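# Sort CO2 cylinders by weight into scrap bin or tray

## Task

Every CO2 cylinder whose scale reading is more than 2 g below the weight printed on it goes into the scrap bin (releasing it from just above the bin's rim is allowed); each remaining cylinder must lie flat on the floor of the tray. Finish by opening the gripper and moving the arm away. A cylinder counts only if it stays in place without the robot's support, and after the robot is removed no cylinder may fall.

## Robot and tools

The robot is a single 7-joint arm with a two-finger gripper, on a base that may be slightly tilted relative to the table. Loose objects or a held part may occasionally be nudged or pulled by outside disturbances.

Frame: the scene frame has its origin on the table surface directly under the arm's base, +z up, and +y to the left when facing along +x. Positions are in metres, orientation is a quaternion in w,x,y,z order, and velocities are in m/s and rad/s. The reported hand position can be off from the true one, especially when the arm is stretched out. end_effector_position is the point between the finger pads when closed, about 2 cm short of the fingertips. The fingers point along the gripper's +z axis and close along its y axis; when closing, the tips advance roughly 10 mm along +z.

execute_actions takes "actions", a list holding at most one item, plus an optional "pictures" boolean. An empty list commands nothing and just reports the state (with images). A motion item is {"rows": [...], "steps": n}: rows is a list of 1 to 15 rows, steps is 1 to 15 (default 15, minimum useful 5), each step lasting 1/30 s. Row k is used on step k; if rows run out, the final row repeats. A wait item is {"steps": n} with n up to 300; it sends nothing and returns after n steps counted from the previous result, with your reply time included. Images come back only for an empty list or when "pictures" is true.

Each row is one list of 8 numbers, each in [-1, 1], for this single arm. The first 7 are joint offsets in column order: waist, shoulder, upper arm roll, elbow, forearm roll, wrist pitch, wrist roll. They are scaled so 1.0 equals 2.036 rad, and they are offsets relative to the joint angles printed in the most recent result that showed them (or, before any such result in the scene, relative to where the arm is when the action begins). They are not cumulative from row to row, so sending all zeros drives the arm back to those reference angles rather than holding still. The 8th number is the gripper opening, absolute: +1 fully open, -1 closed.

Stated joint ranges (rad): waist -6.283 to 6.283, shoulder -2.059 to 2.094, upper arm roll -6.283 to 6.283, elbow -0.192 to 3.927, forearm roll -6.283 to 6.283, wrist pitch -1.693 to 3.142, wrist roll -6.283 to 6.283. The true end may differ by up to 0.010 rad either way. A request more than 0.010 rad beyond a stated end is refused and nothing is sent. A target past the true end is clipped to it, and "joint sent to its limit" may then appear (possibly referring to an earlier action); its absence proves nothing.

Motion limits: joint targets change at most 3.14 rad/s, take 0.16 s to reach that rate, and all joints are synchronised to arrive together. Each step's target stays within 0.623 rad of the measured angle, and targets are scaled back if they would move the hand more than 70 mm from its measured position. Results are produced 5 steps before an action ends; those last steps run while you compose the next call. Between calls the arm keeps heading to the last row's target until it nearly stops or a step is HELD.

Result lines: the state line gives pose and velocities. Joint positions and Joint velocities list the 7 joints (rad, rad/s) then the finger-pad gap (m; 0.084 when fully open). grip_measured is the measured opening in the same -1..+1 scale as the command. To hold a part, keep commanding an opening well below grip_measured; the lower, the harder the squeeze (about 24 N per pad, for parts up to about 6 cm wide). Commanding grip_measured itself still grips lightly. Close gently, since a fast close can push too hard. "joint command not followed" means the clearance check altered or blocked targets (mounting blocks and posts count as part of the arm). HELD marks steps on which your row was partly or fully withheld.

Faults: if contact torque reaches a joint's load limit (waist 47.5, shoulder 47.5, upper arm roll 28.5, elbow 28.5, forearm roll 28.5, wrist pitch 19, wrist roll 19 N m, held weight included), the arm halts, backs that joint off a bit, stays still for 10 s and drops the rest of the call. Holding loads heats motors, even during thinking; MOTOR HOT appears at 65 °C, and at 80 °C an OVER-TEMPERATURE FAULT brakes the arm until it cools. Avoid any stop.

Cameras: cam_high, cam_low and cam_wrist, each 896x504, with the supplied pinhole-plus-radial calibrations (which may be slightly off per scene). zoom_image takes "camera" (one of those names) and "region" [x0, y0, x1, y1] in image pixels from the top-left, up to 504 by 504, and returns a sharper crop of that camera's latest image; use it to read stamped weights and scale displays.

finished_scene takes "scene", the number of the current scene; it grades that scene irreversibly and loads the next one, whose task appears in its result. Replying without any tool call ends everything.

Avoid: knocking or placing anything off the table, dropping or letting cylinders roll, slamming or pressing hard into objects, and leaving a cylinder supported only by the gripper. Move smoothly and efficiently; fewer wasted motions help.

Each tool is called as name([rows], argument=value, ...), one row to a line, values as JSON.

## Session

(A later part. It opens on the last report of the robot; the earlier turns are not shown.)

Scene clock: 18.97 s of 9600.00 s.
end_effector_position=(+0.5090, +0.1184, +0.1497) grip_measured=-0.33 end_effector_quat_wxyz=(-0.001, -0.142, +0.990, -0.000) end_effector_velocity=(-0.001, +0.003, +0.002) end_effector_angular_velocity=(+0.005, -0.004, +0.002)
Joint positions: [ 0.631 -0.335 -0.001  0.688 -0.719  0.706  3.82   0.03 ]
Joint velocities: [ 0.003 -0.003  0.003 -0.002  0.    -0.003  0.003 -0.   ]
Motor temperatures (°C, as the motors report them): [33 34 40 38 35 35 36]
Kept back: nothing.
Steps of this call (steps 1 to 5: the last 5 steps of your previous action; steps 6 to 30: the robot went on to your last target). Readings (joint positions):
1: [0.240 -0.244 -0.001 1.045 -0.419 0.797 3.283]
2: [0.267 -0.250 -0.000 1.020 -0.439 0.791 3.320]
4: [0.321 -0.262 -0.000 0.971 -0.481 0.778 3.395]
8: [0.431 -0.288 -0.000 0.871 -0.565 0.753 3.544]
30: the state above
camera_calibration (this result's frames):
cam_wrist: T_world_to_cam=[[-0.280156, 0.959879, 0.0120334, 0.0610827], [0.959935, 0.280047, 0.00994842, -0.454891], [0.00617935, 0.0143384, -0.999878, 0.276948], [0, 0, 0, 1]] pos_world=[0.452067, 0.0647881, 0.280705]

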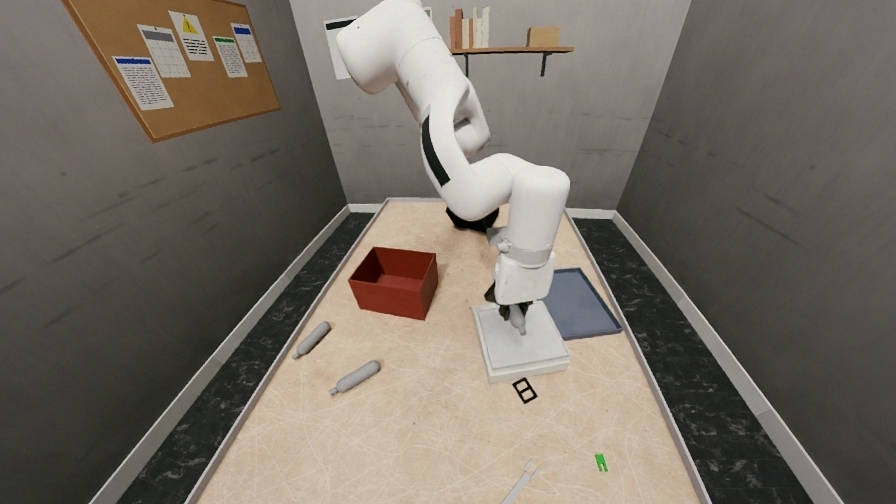

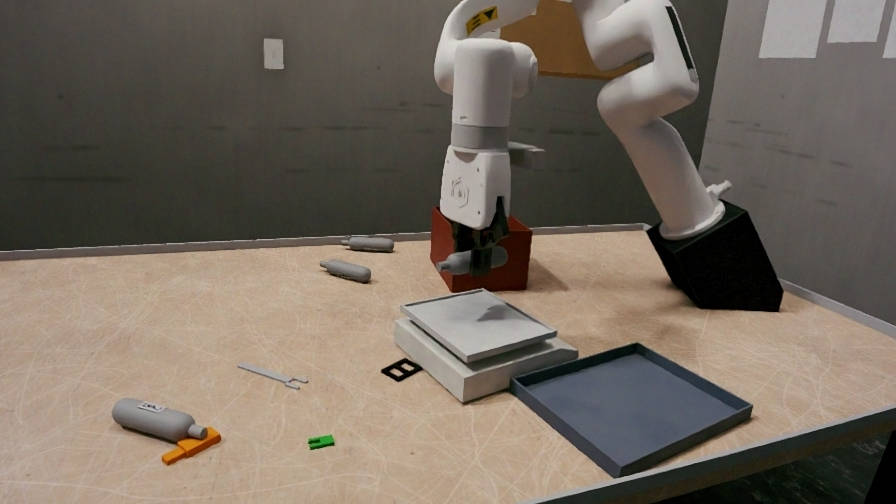

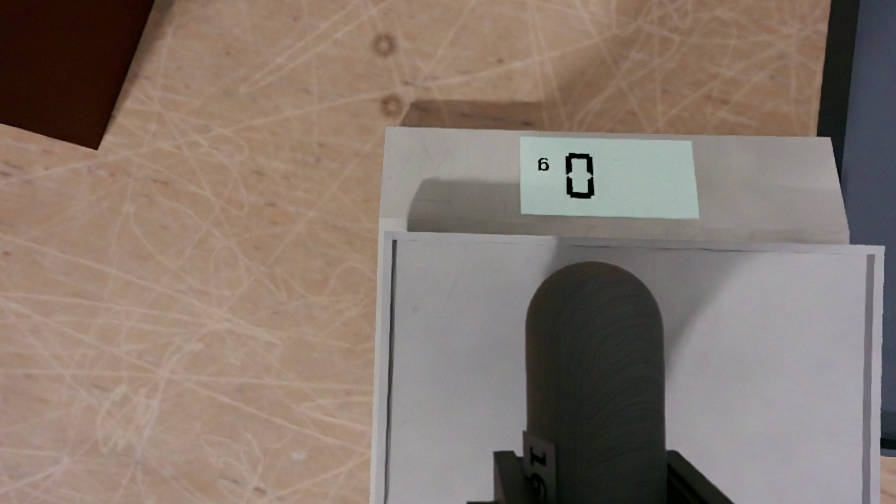

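execute_actions([
  {"rows":[[-0.006,0.108,0,0.039,-0.062,-0.053,0.074,-0.8]]},
])

execute_actions([
  {"steps":15},
], pictures=true)

Scene clock: 19.63 s of 9600.00 s.
end_effector_position=(+0.5090, +0.1500, +0.0966) grip_measured=-0.33 end_effector_quat_wxyz=(-0.005, -0.144, +0.990, -0.002) end_effector_velocity=(+0.031, +0.030, -0.026) end_effector_angular_velocity=(+0.039, -0.062, -0.042)
Joint positions: [ 0.62  -0.126 -0.001  0.758 -0.836  0.607  3.959  0.03 ]
Joint velocities: [-0.013  0.149 -0.005  0.104 -0.113 -0.104  0.139  0.   ]
Motor temperatures (°C, as the motors report them): [33 34 40 38 35 35 36]
Steps of this call (steps 1 to 10: the robot went on to your last target; steps 11 to 20: the first 10 steps of this action). Readings (joint positions):
11: [0.632 -0.335 -0.001 0.688 -0.720 0.706 3.820]
12: [0.631 -0.331 -0.001 0.690 -0.723 0.703 3.824]
14: [0.629 -0.287 -0.001 0.709 -0.750 0.679 3.857]
18: [0.621 -0.146 -0.001 0.752 -0.824 0.617 3.944]
20: the state above

Scene clock: 20.13 s of 9600.00 s.
end_effector_position=(+0.5127, +0.1526, +0.0954) grip_measured=-0.33 end_effector_quat_wxyz=(-0.001, -0.142, +0.990, +0.000) end_effector_velocity=(-0.001, -0.000, -0.001) end_effector_angular_velocity=(-0.002, +0.002, +0.001)
Joint positions: [ 0.619 -0.115 -0.001  0.768 -0.845  0.598  3.97   0.03 ]
Joint velocities: [-0.     0.003 -0.001  0.    -0.001  0.001  0.     0.   ]
Motor temperatures (°C, as the motors report them): [33 34 40 38 35 35 36]
Kept back: nothing.
Steps of this call (steps 1 to 5: the last 5 steps of your previous action; steps 6 to 15: the robot went on to your last target). Readings (joint positions):
1: [0.620 -0.123 -0.001 0.761 -0.839 0.604 3.963]
2: [0.620 -0.121 -0.001 0.764 -0.841 0.602 3.965]
4: [0.619 -0.119 -0.001 0.767 -0.843 0.600 3.968]
8: [0.619 -0.117 -0.001 0.768 -0.845 0.598 3.970]
15: the state above
camera_calibration (this result's frames):
cam_wrist: T_world_to_cam=[[-0.279703, 0.959997, 0.01315, 0.0295935], [0.960066, 0.279581, 0.0103537, -0.467521], [0.00626305, 0.0155208, -0.99986, 0.221913], [0, 0, 0, 1]] pos_world=[0.455739, 0.0988562, 0.226334]

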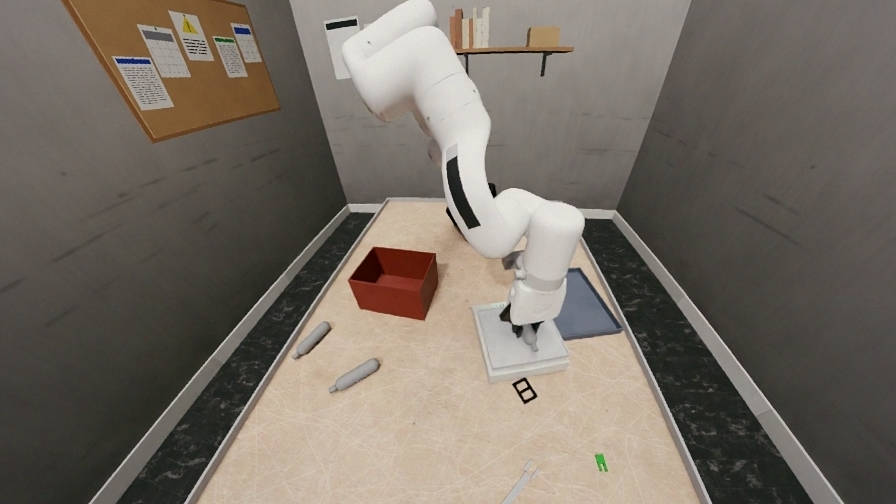

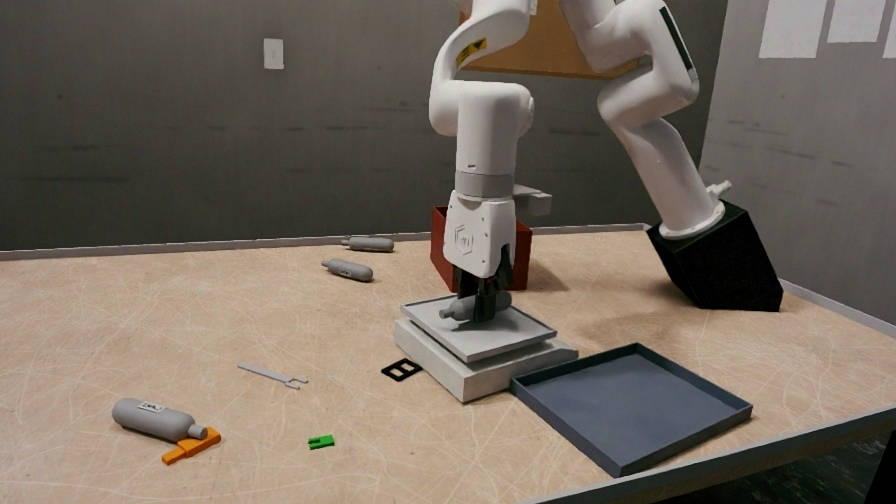

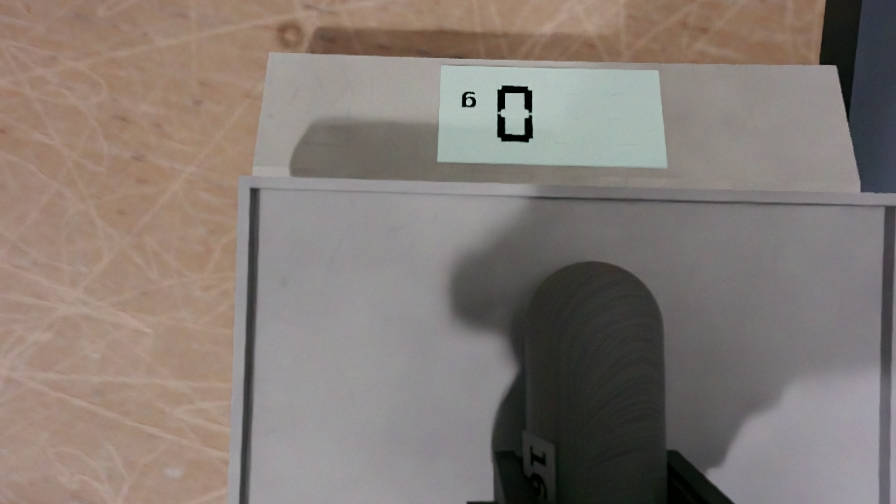

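execute_actions([
  {"rows":[[-0.003,0.015,0,0,-0.011,-0.011,0.013,-0.8],[-0.003,0.015,0,0,-0.011,-0.011,0.013,-0.8],[-0.003,0.015,0,0,-0.011,-0.011,0.013,-0.8],[-0.003,0.015,0,0,-0.011,-0.011,0.013,-0.8],[-0.003,0.015,0,0,-0.011,-0.011,0.013,-0.8],[-0.003,0.015,0,0,-0.011,-0.011,0.013,-0.8],[-0.003,0.015,0,0,-0.011,-0.011,0.013,-0.8],[-0.003,0.015,0,0,-0.011,-0.011,0.013,-0.8],[-0.003,0.015,0,0,-0.011,-0.011,0.013,-0.8],[-0.003,0.015,0,0,-0.011,-0.011,0.013,-0.8],[-0.003,0.015,0,0,-0.011,-0.011,0.013,-0.3],[-0.003,0.015,0,0,-0.011,-0.011,0.013,0.1]]},
])

execute_actions([
  {"steps":60},
], pictures=true)

Scene clock: 20.80 s of 9600.00 s.
end_effector_position=(+0.5083, +0.1564, +0.0859) grip_measured=-0.33 end_effector_quat_wxyz=(-0.003, -0.142, +0.990, +0.002) end_effector_velocity=(+0.000, +0.002, -0.001) end_effector_angular_velocity=(+0.003, -0.004, -0.002)
Joint positions: [ 0.614 -0.088 -0.001  0.768 -0.867  0.577  3.996  0.03 ]
Joint velocities: [-0.001  0.004  0.002  0.001 -0.008 -0.007  0.01   0.   ]
Motor temperatures (°C, as the motors report them): [33 34 41 38 35 35 36]
Steps of this call (steps 1 to 10: the robot went on to your last target; steps 11 to 20: the first 10 steps of this action). Readings (joint positions):
11: [0.619 -0.115 -0.001 0.768 -0.846 0.598 3.971]
12: [0.618 -0.111 -0.001 0.769 -0.849 0.594 3.975]
14: [0.615 -0.096 -0.001 0.769 -0.860 0.583 3.987]
18: [0.614 -0.088 -0.001 0.768 -0.866 0.578 3.995]
20: the state above

Scene clock: 22.80 s of 9600.00 s.
end_effector_position=(+0.5075, +0.1562, +0.0845) grip_measured=+0.09 end_effector_quat_wxyz=(-0.004, -0.142, +0.990, +0.001) end_effector_velocity=(-0.000, -0.001, -0.000) end_effector_angular_velocity=(-0.001, +0.000, +0.001)
Joint positions: [ 0.613 -0.085 -0.001  0.768 -0.868  0.576  3.997  0.048]
Joint velocities: [ 0.    -0.001 -0.001 -0.002 -0.002 -0.    -0.     0.   ]
Motor temperatures (°C, as the motors report them): [33 34 41 38 35 35 36]
Kept back: nothing.
Steps of this call (steps 1 to 5: the last 5 steps of your previous action; steps 6 to 15: the robot went on to your last target; steps 16 to 60: nothing new was sent). Readings (joint positions):
1: [0.614 -0.088 -0.001 0.768 -0.867 0.577 3.996]
2: [0.613 -0.087 -0.001 0.768 -0.867 0.576 3.996]
4: [0.613 -0.084 -0.002 0.767 -0.868 0.575 3.997]
8: [0.613 -0.084 -0.002 0.767 -0.868 0.575 3.997]
60: the state above
The arm was judged still, so your last target was given up. Only a new action makes it travel on or press farther. Fingers that are still opening or closing keep moving.
camera_calibration (this result's frames):
cam_wrist: T_world_to_cam=[[-0.279595, 0.959975, 0.0165576, 0.0245136], [0.960118, 0.279554, 0.00478775, -0.462973], [-0.0000326212, 0.0172359, -0.999851, 0.213941], [0, 0, 0, 1]] pos_world=[0.45137, 0.102206, 0.21572]

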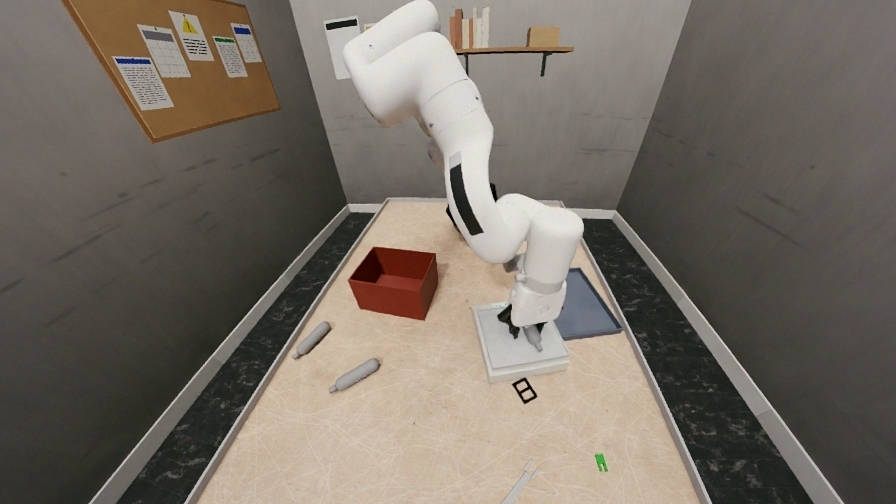

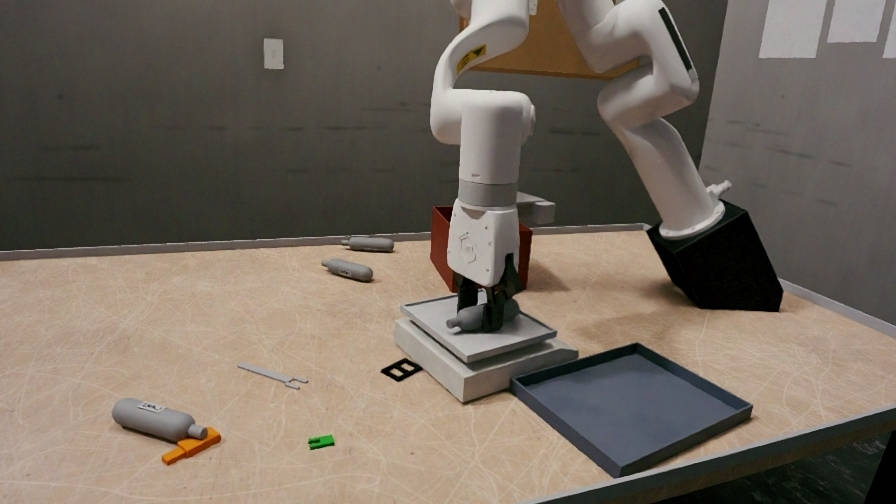

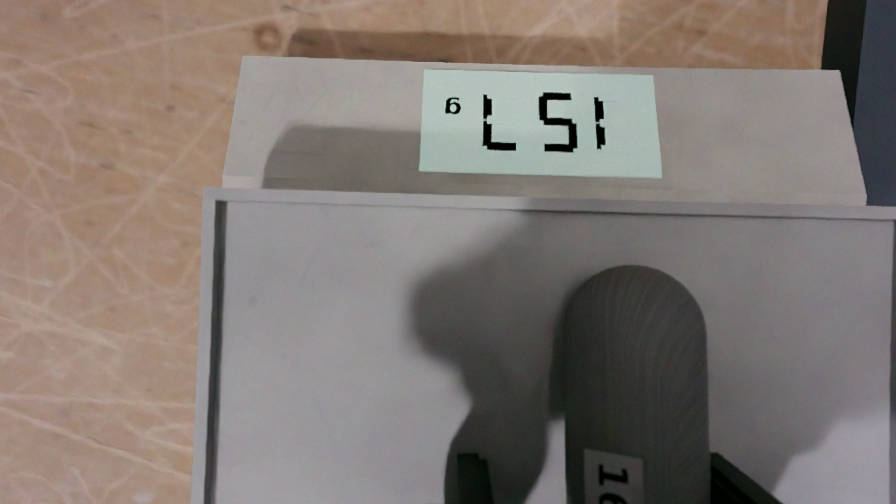

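execute_actions([
  {"rows":[[0,0,0,0,0,0,0,0.4]]},
])

execute_actions([
  {"steps":30},
], pictures=true)

Scene clock: 23.30 s of 9600.00 s.
end_effector_position=(+0.5075, +0.1562, +0.0845) grip_measured=+0.39 end_effector_quat_wxyz=(-0.004, -0.142, +0.990, +0.001) end_effector_velocity=(-0.000, -0.001, -0.001) end_effector_angular_velocity=(-0.001, +0.002, -0.001)
Joint positions: [ 0.613 -0.085 -0.001  0.768 -0.868  0.576  3.997  0.061]
Joint velocities: [-0.     0.    -0.002 -0.001  0.    -0.    -0.001  0.   ]
Motor temperatures (°C, as the motors report them): [33 34 41 38 35 35 36]
Steps of this call (steps 1 to 5: nothing new was sent; steps 6 to 15: the first 10 steps of this action). Readings (joint positions):
6: [0.613 -0.085 -0.001 0.768 -0.868 0.576 3.997]
7: [0.613 -0.085 -0.001 0.768 -0.868 0.576 3.997]
9: [0.613 -0.085 -0.001 0.768 -0.868 0.576 3.997]
13: [0.613 -0.085 -0.001 0.768 -0.868 0.576 3.997]
15: the state above

Scene clock: 24.30 s of 9600.00 s.
end_effector_position=(+0.5075, +0.1562, +0.0845) grip_measured=+0.39 end_effector_quat_wxyz=(-0.004, -0.142, +0.990, +0.001) end_effector_velocity=(-0.001, -0.001, -0.001) end_effector_angular_velocity=(-0.002, +0.002, -0.001)
Joint positions: [ 0.613 -0.085 -0.001  0.768 -0.868  0.576  3.997  0.061]
Joint velocities: [-0.     0.001 -0.001 -0.001  0.     0.     0.001 -0.   ]
Motor temperatures (°C, as the motors report them): [33 34 41 38 35 35 36]
Kept back: nothing.
Steps of this call (steps 1 to 5: the last 5 steps of your previous action; steps 6 to 15: the robot went on to your last target; steps 16 to 30: nothing new was sent). Readings (joint positions):
1: [0.613 -0.085 -0.001 0.768 -0.868 0.576 3.997]
2: [0.613 -0.085 -0.001 0.768 -0.868 0.576 3.997]
4: [0.613 -0.085 -0.001 0.768 -0.868 0.576 3.997]
8: [0.613 -0.085 -0.001 0.768 -0.868 0.576 3.997]
30: the state above
The arm was judged still, so your last target was given up. Only a new action makes it travel on or press farther. Fingers that are still opening or closing keep moving.
camera_calibration (this result's frames):
cam_wrist: T_world_to_cam=[[-0.279595, 0.959975, 0.0165576, 0.0245135], [0.960118, 0.279554, 0.0047879, -0.462973], [-0.0000324736, 0.0172359, -0.999851, 0.213941], [0, 0, 0, 1]] pos_world=[0.45137, 0.102206, 0.21572]

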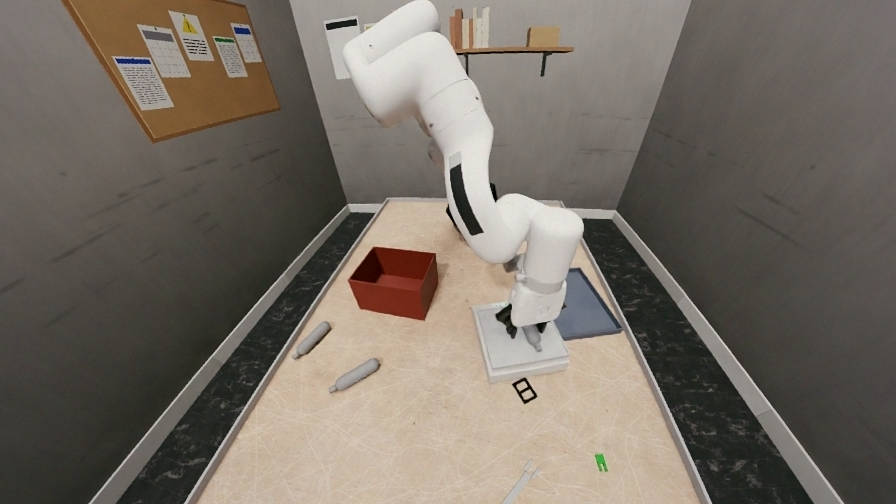

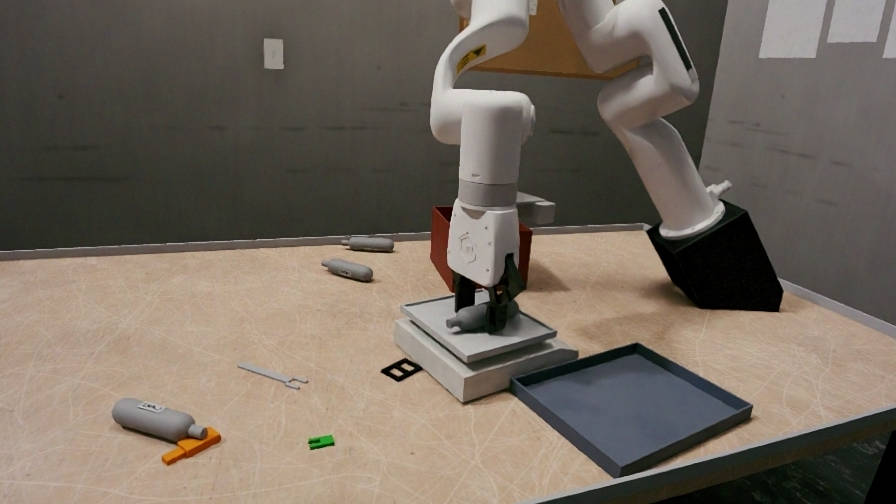

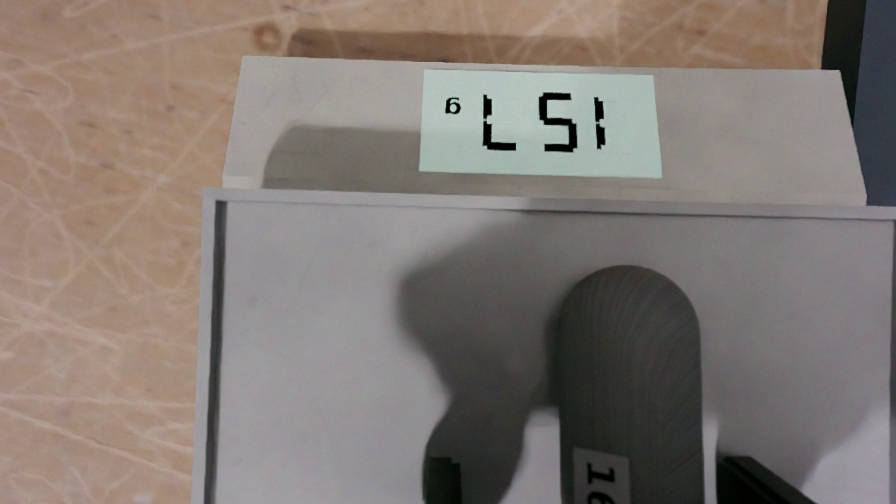

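execute_actions([
  {"rows":[[0,0,0,0,0,0,0,0.2],[0,0,0,0,0,0,0,0],[0,0,0,0,0,0,0,-0.1],[0,0,0,0,0,0,0,-0.2],[0,0,0,0,0,0,0,-0.3],[0,0,0,0,0,0,0,-0.5],[0,0,0,0,0,0,0,-0.8]]},
])

execute_actions([
  {"rows":[[0,-0.25,0,-0.04,0.12,0.16,-0.14,-0.8]]},
])

execute_actions([
  {"steps":12},
])

Scene clock: 25.23 s of 9600.00 s.
end_effector_position=(+0.5079, +0.1566, +0.0850) grip_measured=-0.33 end_effector_quat_wxyz=(-0.003, -0.142, +0.990, +0.002) end_effector_velocity=(-0.000, -0.000, +0.000) end_effector_angular_velocity=(+0.001, +0.001, -0.002)
Joint positions: [ 0.613 -0.085 -0.001  0.768 -0.868  0.575  3.997  0.03 ]
Joint velocities: [-0.    -0.001 -0.    -0.001  0.003 -0.    -0.    -0.   ]
Motor temperatures (°C, as the motors report them): [33 34 41 38 35 35 36]
Steps of this call (steps 1 to 18: nothing new was sent; steps 19 to 28: the first 10 steps of this action). Readings (joint positions):
19: [0.613 -0.085 -0.001 0.768 -0.868 0.576 3.997]
20: [0.613 -0.085 -0.001 0.768 -0.868 0.576 3.997]
22: [0.613 -0.085 -0.001 0.768 -0.868 0.576 3.997]
26: [0.613 -0.085 -0.001 0.768 -0.868 0.575 3.997]
28: the state above

Scene clock: 25.73 s of 9600.00 s.
end_effector_position=(+0.5303, +0.0945, +0.1696) grip_measured=-0.33 end_effector_quat_wxyz=(+0.012, -0.114, +0.993, -0.020) end_effector_velocity=(+0.008, -0.251, +0.352) end_effector_angular_velocity=(-0.053, -0.067, -0.214)
Joint positions: [ 0.613 -0.384 -0.002  0.721 -0.724  0.767  3.829  0.03 ]
Joint velocities: [ 0.002 -1.285  0.004 -0.215  0.613  0.817 -0.714 -0.   ]
Motor temperatures (°C, as the motors report them): [33 34 41 38 35 35 36]
Steps of this call (steps 1 to 5: the last 5 steps of your previous action; steps 6 to 15: the first 10 steps of this action, its rows measured from where the robot was after step 5). Readings (joint positions):
5: [0.613 -0.085 -0.001 0.768 -0.868 0.575 3.997]
6: [0.613 -0.085 -0.001 0.768 -0.868 0.576 3.997]
7: [0.613 -0.089 -0.001 0.767 -0.865 0.579 3.993]
9: [0.613 -0.130 -0.001 0.754 -0.842 0.611 3.967]
13: [0.612 -0.299 -0.002 0.734 -0.765 0.713 3.876]
15: the state above

Scene clock: 26.13 s of 9600.00 s.
end_effector_position=(+0.5227, +0.0567, +0.2231) grip_measured=-0.33 end_effector_quat_wxyz=(+0.012, -0.100, +0.995, -0.019) end_effector_velocity=(+0.004, -0.005, +0.012) end_effector_angular_velocity=(+0.008, -0.013, -0.007)
Joint positions: [ 0.613 -0.59  -0.001  0.686 -0.625  0.9    3.713  0.03 ]
Joint velocities: [ 0.    -0.03   0.001  0.006  0.012  0.015 -0.016 -0.   ]
Motor temperatures (°C, as the motors report them): [33 34 41 38 35 35 36]
Kept back: nothing.
Steps of this call (steps 1 to 5: the last 5 steps of your previous action; steps 6 to 12: the robot went on to your last target). Readings (joint positions):
1: [0.613 -0.427 -0.002 0.714 -0.704 0.795 3.805]
2: [0.613 -0.471 -0.002 0.707 -0.683 0.822 3.781]
4: [0.613 -0.543 -0.002 0.698 -0.650 0.865 3.743]
8: [0.613 -0.584 -0.001 0.688 -0.629 0.894 3.718]
12: the state above

execute_actions([
  {"rows":[[-0.488,-0.204,0,-0.231,0.400,-0.138,0.2,-0.8]]},
])

execute_actions([
  {"steps":30},
], pictures=true)

Scene clock: 26.57 s of 9600.00 s.
end_effector_position=(+0.4691, -0.0233, +0.1911) grip_measured=-0.33 end_effector_quat_wxyz=(-0.041, +0.234, +0.971, +0.021) end_effector_velocity=(-0.188, -0.351, -0.111) end_effector_angular_velocity=(+0.103, +0.327, -2.881)
Joint positions: [ 0.284 -0.78  -0.002  0.472 -0.295  0.773  3.897  0.03 ]
Joint velocities: [-1.494 -0.645 -0.003 -0.729  1.375 -0.433  0.629 -0.   ]
Motor temperatures (°C, as the motors report them): [33 34 41 38 35 35 36]
Steps of this call (steps 1 to 3: the robot went on to your last target; steps 4 to 13: the first 10 steps of this action). Readings (joint positions):
4: [0.613 -0.592 -0.001 0.686 -0.624 0.900 3.712]
5: [0.608 -0.596 -0.000 0.683 -0.618 0.898 3.716]
7: [0.563 -0.625 0.003 0.649 -0.571 0.875 3.747]
11: [0.382 -0.734 -0.002 0.525 -0.391 0.804 3.852]
13: the state above

Scene clock: 27.57 s of 9600.00 s.
end_effector_position=(+0.3812, -0.1860, +0.1690) grip_measured=-0.33 end_effector_quat_wxyz=(-0.002, +0.728, +0.686, -0.001) end_effector_velocity=(-0.000, -0.001, +0.000) end_effector_angular_velocity=(-0.002, -0.001, -0.004)
Joint positions: [-0.38  -1.005 -0.001  0.216  0.189  0.619  4.12   0.03 ]
Joint velocities: [-0.003 -0.002  0.    -0.     0.001 -0.     0.    -0.   ]
Motor temperatures (°C, as the motors report them): [33 34 41 39 35 35 36]
Kept back: nothing.
Steps of this call (steps 1 to 5: the last 5 steps of your previous action; steps 6 to 30: the robot went on to your last target). Readings (joint positions):
1: [0.234 -0.800 -0.002 0.449 -0.251 0.759 3.917]
2: [0.184 -0.819 -0.002 0.427 -0.212 0.747 3.936]
4: [0.084 -0.852 -0.002 0.390 -0.140 0.724 3.968]
8: [-0.115 -0.917 -0.001 0.316 0.001 0.679 4.033]
30: the state above
camera_calibration (this result's frames):
cam_wrist: T_world_to_cam=[[0.998071, -0.0615069, 0.00840969, -0.359342], [-0.0615994, -0.998038, 0.0112207, -0.0957276], [0.00770304, -0.0117171, -0.999902, 0.295989], [0, 0, 0, 1]] pos_world=[0.350472, -0.114174, 0.300056]

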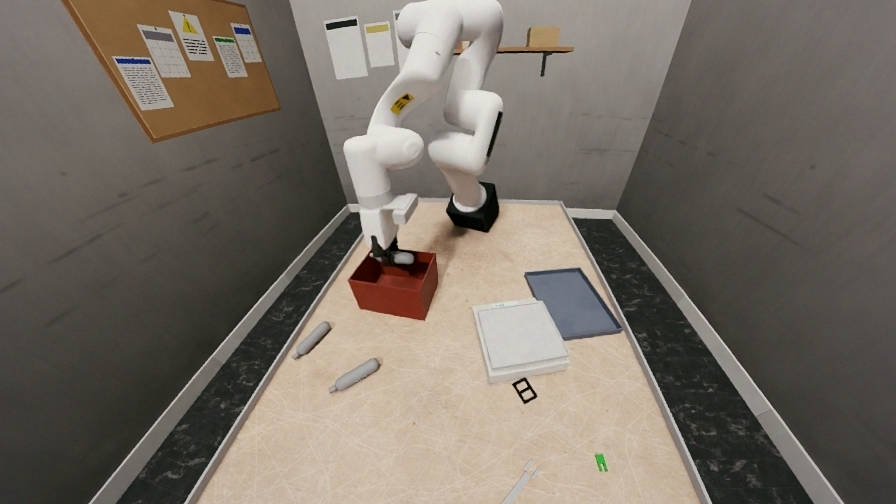

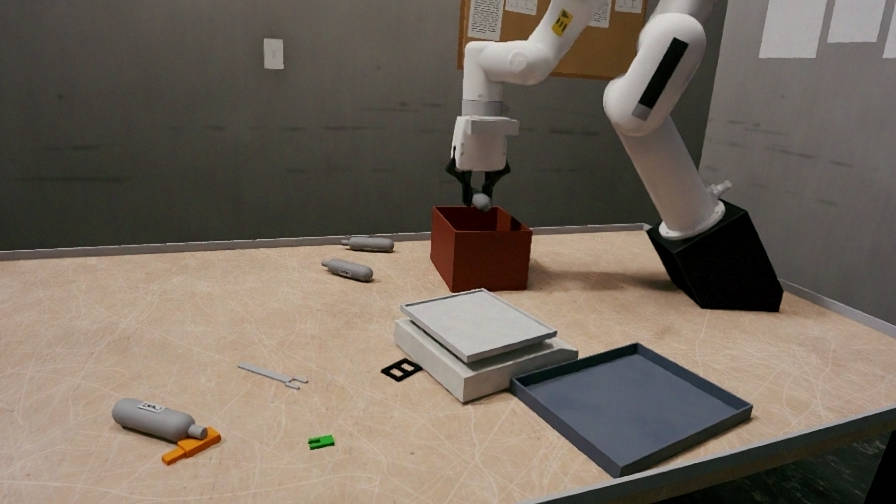

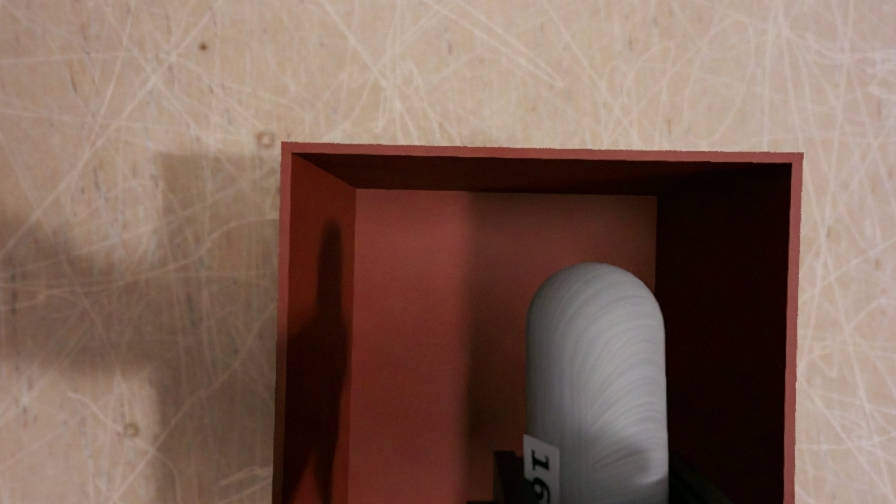

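execute_actions([
  {"rows":[[0,0.07,0,0,0,-0.07,0,-0.8],[0,0.07,0,0,0,-0.07,0,-0.8],[0,0.07,0,0,0,-0.07,0,-0.8],[0,0.07,0,0,0,-0.07,0,-0.8],[0,0.07,0,0,0,-0.07,0,-0.8],[0,0.07,0,0,0,-0.07,0,-0.8],[0,0.07,0,0,0,-0.07,0,-0.8],[0,0.07,0,0,0,-0.07,0,-0.8],[0,0.07,0,0,0,-0.07,0,-0.8],[0,0.07,0,0,0,-0.07,0,-0.8],[0,0.07,0,0,0,-0.07,0,0.3]]},
])

execute_actions([
  {"rows":[[0,0,0,0,0,0,0,0.3],[0,0,0,0,0,0,0,0.3],[0,0,0,0,0,0,0,0.3],[0,0,0,0.25,0,0.25,-0.1,0.3]]},
])

execute_actions([
  {"steps":15},
])

Scene clock: 28.40 s of 9600.00 s.
end_effector_position=(+0.3800, -0.1962, +0.1419) grip_measured=-0.33 end_effector_quat_wxyz=(-0.001, +0.733, +0.681, -0.012) end_effector_velocity=(+0.019, -0.016, -0.003) end_effector_angular_velocity=(-0.046, -0.047, +0.000)
Joint positions: [-0.38  -0.868 -0.001  0.214  0.189  0.485  4.12   0.03 ]
Joint velocities: [ 0.     0.067  0.001  0.025 -0.001 -0.106 -0.001  0.   ]
Motor temperatures (°C, as the motors report them): [33 34 41 39 35 35 36]
Steps of this call (steps 1 to 15: the robot went on to your last target; steps 16 to 25: the first 10 steps of this action). Readings (joint positions):
16: [-0.380 -1.005 -0.001 0.215 0.189 0.618 4.120]
17: [-0.380 -1.000 -0.001 0.216 0.189 0.613 4.120]
19: [-0.380 -0.959 -0.001 0.217 0.189 0.568 4.120]
23: [-0.380 -0.877 -0.001 0.213 0.189 0.495 4.120]
25: the state above

Scene clock: 28.90 s of 9600.00 s.
end_effector_position=(+0.4263, -0.2070, +0.1837) grip_measured=+0.29 end_effector_quat_wxyz=(-0.002, +0.703, +0.712, +0.002) end_effector_velocity=(+0.322, -0.070, +0.344) end_effector_angular_velocity=(+0.102, -0.184, +0.616)
Joint positions: [-0.38  -0.864 -0.001  0.389  0.189  0.65   4.051  0.056]
Joint velocities: [-0.    -0.017 -0.002  1.257 -0.001  1.169 -0.474  0.   ]
Motor temperatures (°C, as the motors report them): [33 34 41 39 35 35 36]
Steps of this call (steps 1 to 5: the last 5 steps of your previous action; steps 6 to 15: the first 10 steps of this action, its rows measured from where the robot was after step 5). Readings (joint positions):
5: [-0.380 -0.864 -0.001 0.216 0.189 0.477 4.120]
6: [-0.380 -0.864 -0.001 0.216 0.189 0.477 4.120]
7: [-0.380 -0.864 -0.001 0.216 0.189 0.477 4.120]
9: [-0.380 -0.864 -0.001 0.217 0.189 0.478 4.120]
13: [-0.380 -0.863 -0.001 0.302 0.189 0.571 4.083]
15: the state above

Scene clock: 29.40 s of 9600.00 s.
end_effector_position=(+0.4905, -0.2133, +0.2815) grip_measured=+0.29 end_effector_quat_wxyz=(-0.008, +0.636, +0.771, +0.023) end_effector_velocity=(+0.008, -0.002, +0.013) end_effector_angular_velocity=(-0.001, -0.012, +0.015)
Joint positions: [-0.38  -0.863 -0.001  0.72   0.189  0.984  3.918  0.056]
Joint velocities: [ 0.    -0.001 -0.002  0.038  0.002  0.028 -0.013  0.   ]
Motor temperatures (°C, as the motors report them): [33 34 41 39 35 35 36]
Kept back: nothing.
Steps of this call (steps 1 to 5: the last 5 steps of your previous action; steps 6 to 15: the robot went on to your last target). Readings (joint positions):
1: [-0.380 -0.864 -0.001 0.430 0.189 0.689 4.035]
2: [-0.380 -0.864 -0.001 0.470 0.189 0.729 4.019]
4: [-0.380 -0.864 -0.001 0.552 0.189 0.811 3.987]
8: [-0.380 -0.866 -0.001 0.689 0.189 0.942 3.934]
15: the state above

execute_actions([
  {"rows":[[0.09,0.365,0,0.21,-0.093,-0.167,-0.19,0.3]]},
])

execute_actions([
  {"steps":25},
], pictures=true)

Scene clock: 29.83 s of 9600.00 s.
end_effector_position=(+0.5713, -0.2393, +0.2327) grip_measured=+0.29 end_effector_quat_wxyz=(+0.007, +0.517, +0.856, +0.007) end_effector_velocity=(+0.265, -0.044, -0.327) end_effector_angular_velocity=(-0.062, +0.136, +1.111)
Joint positions: [-0.293 -0.533 -0.001  0.925  0.1    0.824  3.735  0.056]
Joint velocities: [ 0.322  1.395 -0.     0.723 -0.334 -0.595 -0.676 -0.   ]
Motor temperatures (°C, as the motors report them): [33 34 41 39 35 35 36]
Steps of this call (steps 1 to 3: the robot went on to your last target; steps 4 to 13: the first 10 steps of this action). Readings (joint positions):
4: [-0.380 -0.864 -0.001 0.724 0.189 0.985 3.917]
5: [-0.378 -0.859 -0.001 0.727 0.188 0.983 3.913]
7: [-0.365 -0.816 -0.002 0.759 0.173 0.957 3.884]
11: [-0.315 -0.628 -0.001 0.876 0.123 0.865 3.781]
13: the state above

Scene clock: 30.67 s of 9600.00 s.
end_effector_position=(+0.6461, -0.2341, +0.1210) grip_measured=+0.29 end_effector_quat_wxyz=(+0.001, +0.360, +0.933, -0.002) end_effector_velocity=(+0.000, +0.001, -0.002) end_effector_angular_velocity=(+0.002, +0.001, +0.002)
Joint positions: [-0.197 -0.121 -0.001  1.147 -0.     0.644  3.531  0.056]
Joint velocities: [ 0.001  0.005  0.001  0.002 -0.    -0.001 -0.     0.   ]
Motor temperatures (°C, as the motors report them): [33 34 41 39 35 35 36]
Kept back: nothing.
Steps of this call (steps 1 to 5: the last 5 steps of your previous action; steps 6 to 25: the robot went on to your last target). Readings (joint positions):
1: [-0.283 -0.487 -0.001 0.949 0.089 0.804 3.713]
2: [-0.272 -0.442 -0.001 0.973 0.078 0.785 3.691]
4: [-0.251 -0.353 -0.001 1.021 0.057 0.746 3.647]
8: [-0.213 -0.189 -0.000 1.108 0.017 0.675 3.567]
25: the state above
camera_calibration (this result's frames):
cam_wrist: T_world_to_cam=[[0.673328, 0.739285, 0.00937593, -0.229154], [0.739123, -0.673382, 0.0159152, -0.568814], [0.0180794, -0.00378617, -0.999829, 0.240503], [0, 0, 0, 1]] pos_world=[0.570371, -0.212709, 0.251664]

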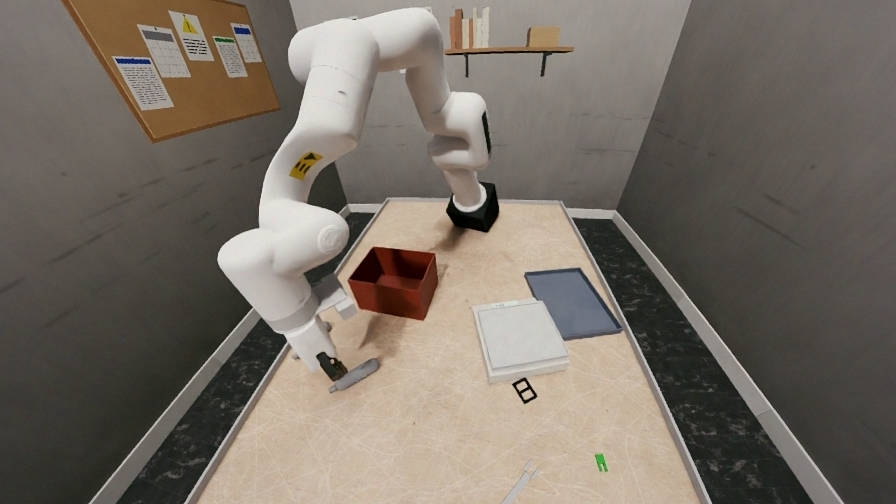

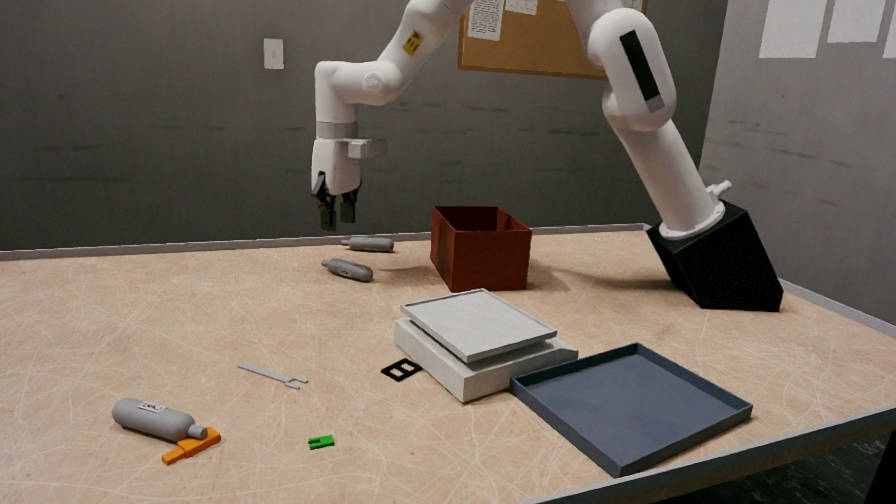

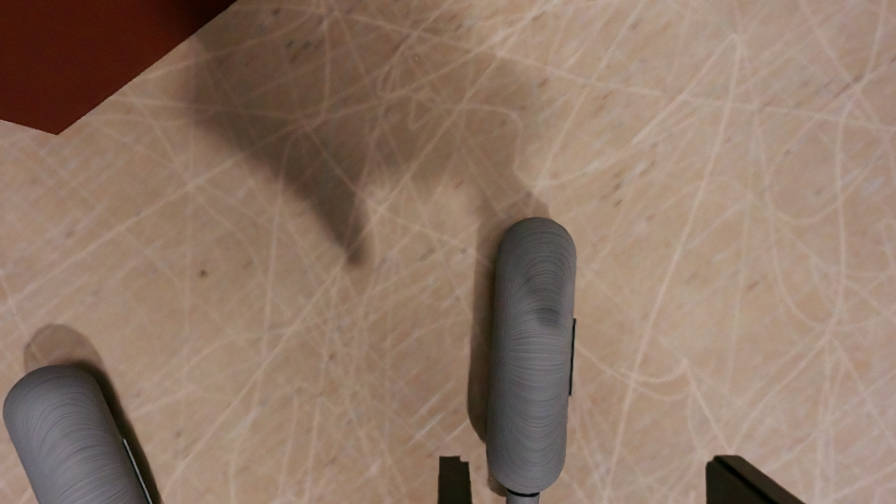

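zoom_image(camera="cam_low", region=[310, 230, 410, 290])

zoom_image(camera="cam_low", region=[100, 385, 230, 470])

Region (310, 230, 410, 290) of cam_low's 896x504 image, scaled by 5.040, with more detail than that image has; it fills the top 302 rows of this view, and the rest is white.

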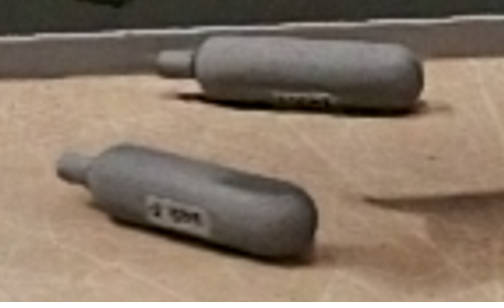

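Region (100, 385, 230, 470) of cam_low's 896x504 image, scaled by 3.877, with more detail than that image has; it fills the top 330 rows of this view, and the rest is white.

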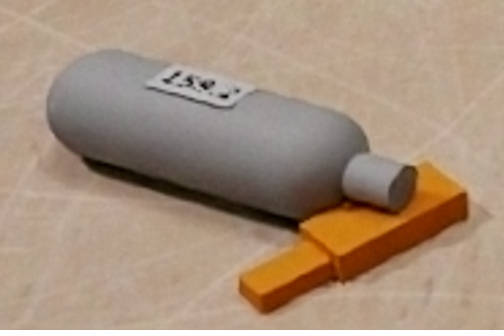

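execute_actions([
  {"rows":[[-0.011,0.125,0,0.042,0.018,-0.083,0,0.3]]},
])

execute_actions([
  {"steps":12},
], pictures=true)

Scene clock: 31.37 s of 9600.00 s.
end_effector_position=(+0.6448, -0.2467, +0.0278) grip_measured=+0.29 end_effector_quat_wxyz=(-0.008, +0.382, +0.924, -0.001) end_effector_velocity=(-0.013, -0.018, -0.128) end_effector_angular_velocity=(+0.000, +0.013, -0.070)
Joint positions: [-0.217  0.116 -0.002  1.217  0.033  0.494  3.531  0.056]
Joint velocities: [-0.03   0.321 -0.001  0.094  0.045 -0.214  0.001  0.   ]
Motor temperatures (°C, as the motors report them): [33 34 41 39 35 35 36]
Steps of this call (steps 1 to 11: the robot went on to your last target; steps 12 to 21: the first 10 steps of this action). Readings (joint positions):
12: [-0.197 -0.120 -0.001 1.148 -0.000 0.643 3.531]
13: [-0.197 -0.116 -0.001 1.150 0.001 0.640 3.531]
15: [-0.201 -0.076 -0.000 1.170 0.008 0.607 3.531]
19: [-0.214 0.077 -0.001 1.210 0.028 0.516 3.531]
21: the state above

Scene clock: 31.77 s of 9600.00 s.
end_effector_position=(+0.6516, -0.2499, +0.0253) grip_measured=+0.29 end_effector_quat_wxyz=(+0.002, +0.384, +0.923, -0.000) end_effector_velocity=(-0.002, +0.001, -0.004) end_effector_angular_velocity=(+0.003, +0.005, +0.000)
Joint positions: [-0.219  0.132 -0.001  1.233  0.037  0.475  3.531  0.056]
Joint velocities: [-0.001  0.007  0.002  0.     0.    -0.002  0.     0.   ]
Motor temperatures (°C, as the motors report them): [33 34 41 39 35 35 36]
Kept back: nothing.
Steps of this call (steps 1 to 5: the last 5 steps of your previous action; steps 6 to 12: the robot went on to your last target). Readings (joint positions):
1: [-0.218 0.124 -0.002 1.221 0.034 0.488 3.531]
2: [-0.218 0.127 -0.001 1.225 0.035 0.484 3.531]
4: [-0.219 0.128 -0.001 1.232 0.036 0.478 3.531]
8: [-0.219 0.130 -0.001 1.234 0.036 0.475 3.531]
12: the state above
camera_calibration (this result's frames):
cam_wrist: T_world_to_cam=[[0.709708, 0.704371, 0.0132307, -0.252847], [0.704199, -0.709829, 0.0156998, -0.568283], [0.02045, -0.00182524, -0.999789, 0.143635], [0, 0, 0, 1]] pos_world=[0.576694, -0.225023, 0.155872]

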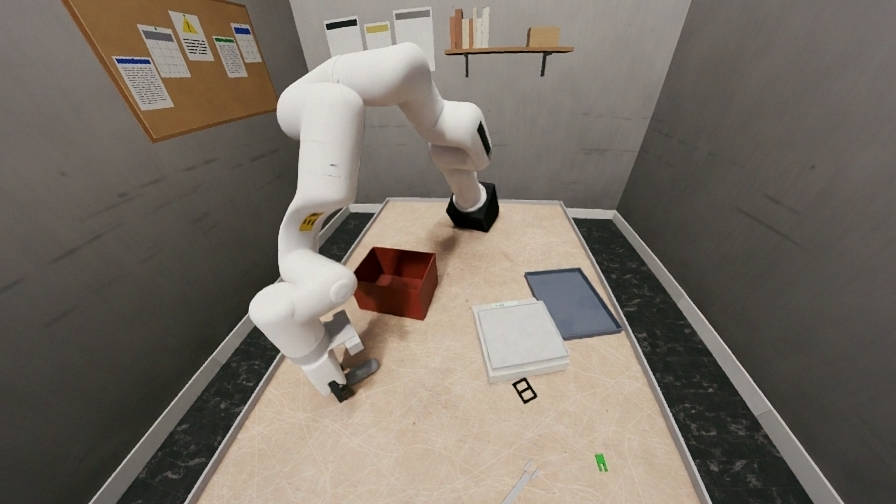

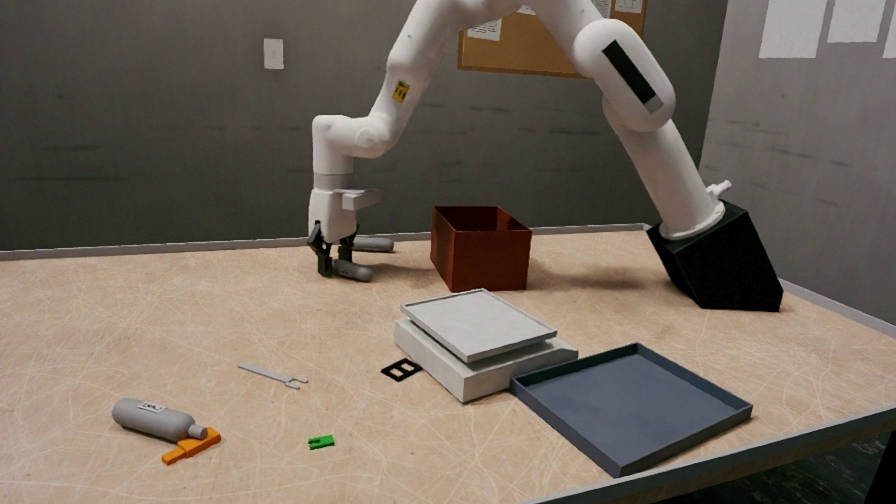

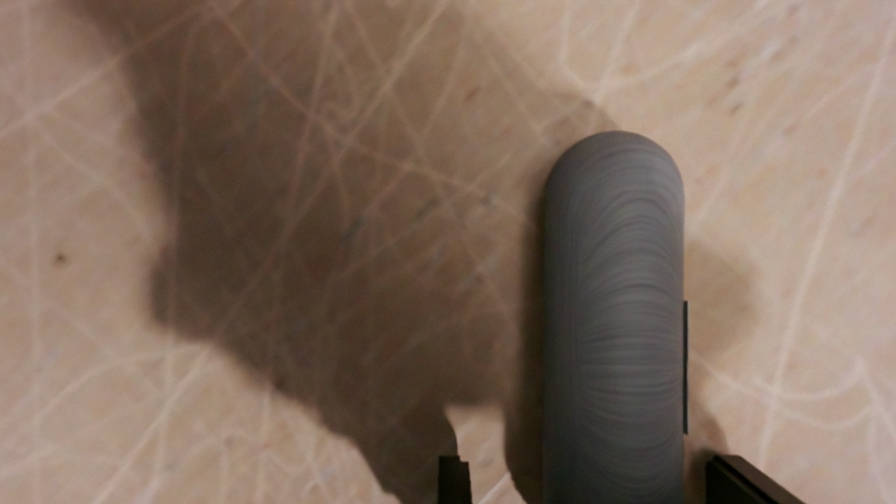

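execute_actions([
  {"rows":[[0,0,0,0,0,0,0,0.1],[0,0,0,0,0,0,0,0],[0,0,0,0,0,0,0,-0.1],[0,0,0,0,0,0,0,-0.2],[0,0,0,0,0,0,0,-0.3],[0,0,0,0,0,0,0,-0.5],[0,0,0,0,0,0,0,-0.9]]},
])

execute_actions([
  {"rows":[[0,-0.17,0,0,0,0.17,0,-0.9]]},
])

execute_actions([
  {"steps":12},
])

Scene clock: 32.50 s of 9600.00 s.
end_effector_position=(+0.6518, -0.2498, +0.0254) grip_measured=-0.33 end_effector_quat_wxyz=(+0.002, +0.384, +0.923, -0.000) end_effector_velocity=(-0.001, -0.000, -0.001) end_effector_angular_velocity=(+0.000, +0.002, +0.000)
Joint positions: [-0.219  0.132 -0.001  1.233  0.037  0.475  3.531  0.03 ]
Joint velocities: [ 0.     0.001 -0.001 -0.001 -0.    -0.    -0.     0.   ]
Motor temperatures (°C, as the motors report them): [33 34 41 39 35 35 36]
Steps of this call (steps 1 to 12: the robot went on to your last target; steps 13 to 22: the first 10 steps of this action). Readings (joint positions):
13: [-0.219 0.133 -0.001 1.233 0.037 0.475 3.531]
14: [-0.219 0.133 -0.001 1.233 0.037 0.475 3.531]
16: [-0.219 0.132 -0.001 1.233 0.037 0.475 3.531]
20: [-0.219 0.132 -0.001 1.233 0.037 0.475 3.531]
22: the state above

Scene clock: 33.00 s of 9600.00 s.
end_effector_position=(+0.6621, -0.2495, +0.1391) grip_measured=-0.33 end_effector_quat_wxyz=(+0.003, +0.382, +0.924, +0.003) end_effector_velocity=(-0.025, +0.028, +0.441) end_effector_angular_velocity=(+0.037, +0.018, +0.024)
Joint positions: [-0.219 -0.107 -0.001  1.235  0.037  0.712  3.531  0.03 ]
Joint velocities: [ 0.    -0.949  0.002 -0.024 -0.001  0.956  0.001 -0.   ]
Motor temperatures (°C, as the motors report them): [33 34 41 39 35 35 36]
Steps of this call (steps 1 to 5: the last 5 steps of your previous action; steps 6 to 15: the first 10 steps of this action, its rows measured from where the robot was after step 5). Readings (joint positions):
5: [-0.219 0.132 -0.001 1.233 0.037 0.475 3.531]
6: [-0.219 0.132 -0.001 1.233 0.037 0.475 3.531]
7: [-0.219 0.128 -0.001 1.232 0.037 0.481 3.531]
9: [-0.219 0.091 -0.001 1.226 0.037 0.528 3.531]
13: [-0.219 -0.044 -0.001 1.235 0.037 0.649 3.531]
15: the state above

Scene clock: 33.40 s of 9600.00 s.
end_effector_position=(+0.6558, -0.2451, +0.1862) grip_measured=-0.33 end_effector_quat_wxyz=(-0.001, +0.380, +0.925, +0.005) end_effector_velocity=(+0.011, -0.004, +0.021) end_effector_angular_velocity=(-0.013, -0.035, -0.000)
Joint positions: [-0.219 -0.211 -0.001  1.231  0.037  0.82   3.531  0.03 ]
Joint velocities: [-0.    -0.025 -0.     0.02   0.     0.008  0.     0.   ]
Motor temperatures (°C, as the motors report them): [33 34 40 39 35 35 36]
Kept back: nothing.
Steps of this call (steps 1 to 5: the last 5 steps of your previous action; steps 6 to 12: the robot went on to your last target). Readings (joint positions):
1: [-0.219 -0.139 -0.001 1.234 0.037 0.744 3.531]
2: [-0.219 -0.166 -0.001 1.235 0.037 0.769 3.531]
4: [-0.219 -0.198 -0.001 1.238 0.037 0.797 3.531]
8: [-0.219 -0.208 -0.001 1.231 0.037 0.817 3.531]
12: the state above


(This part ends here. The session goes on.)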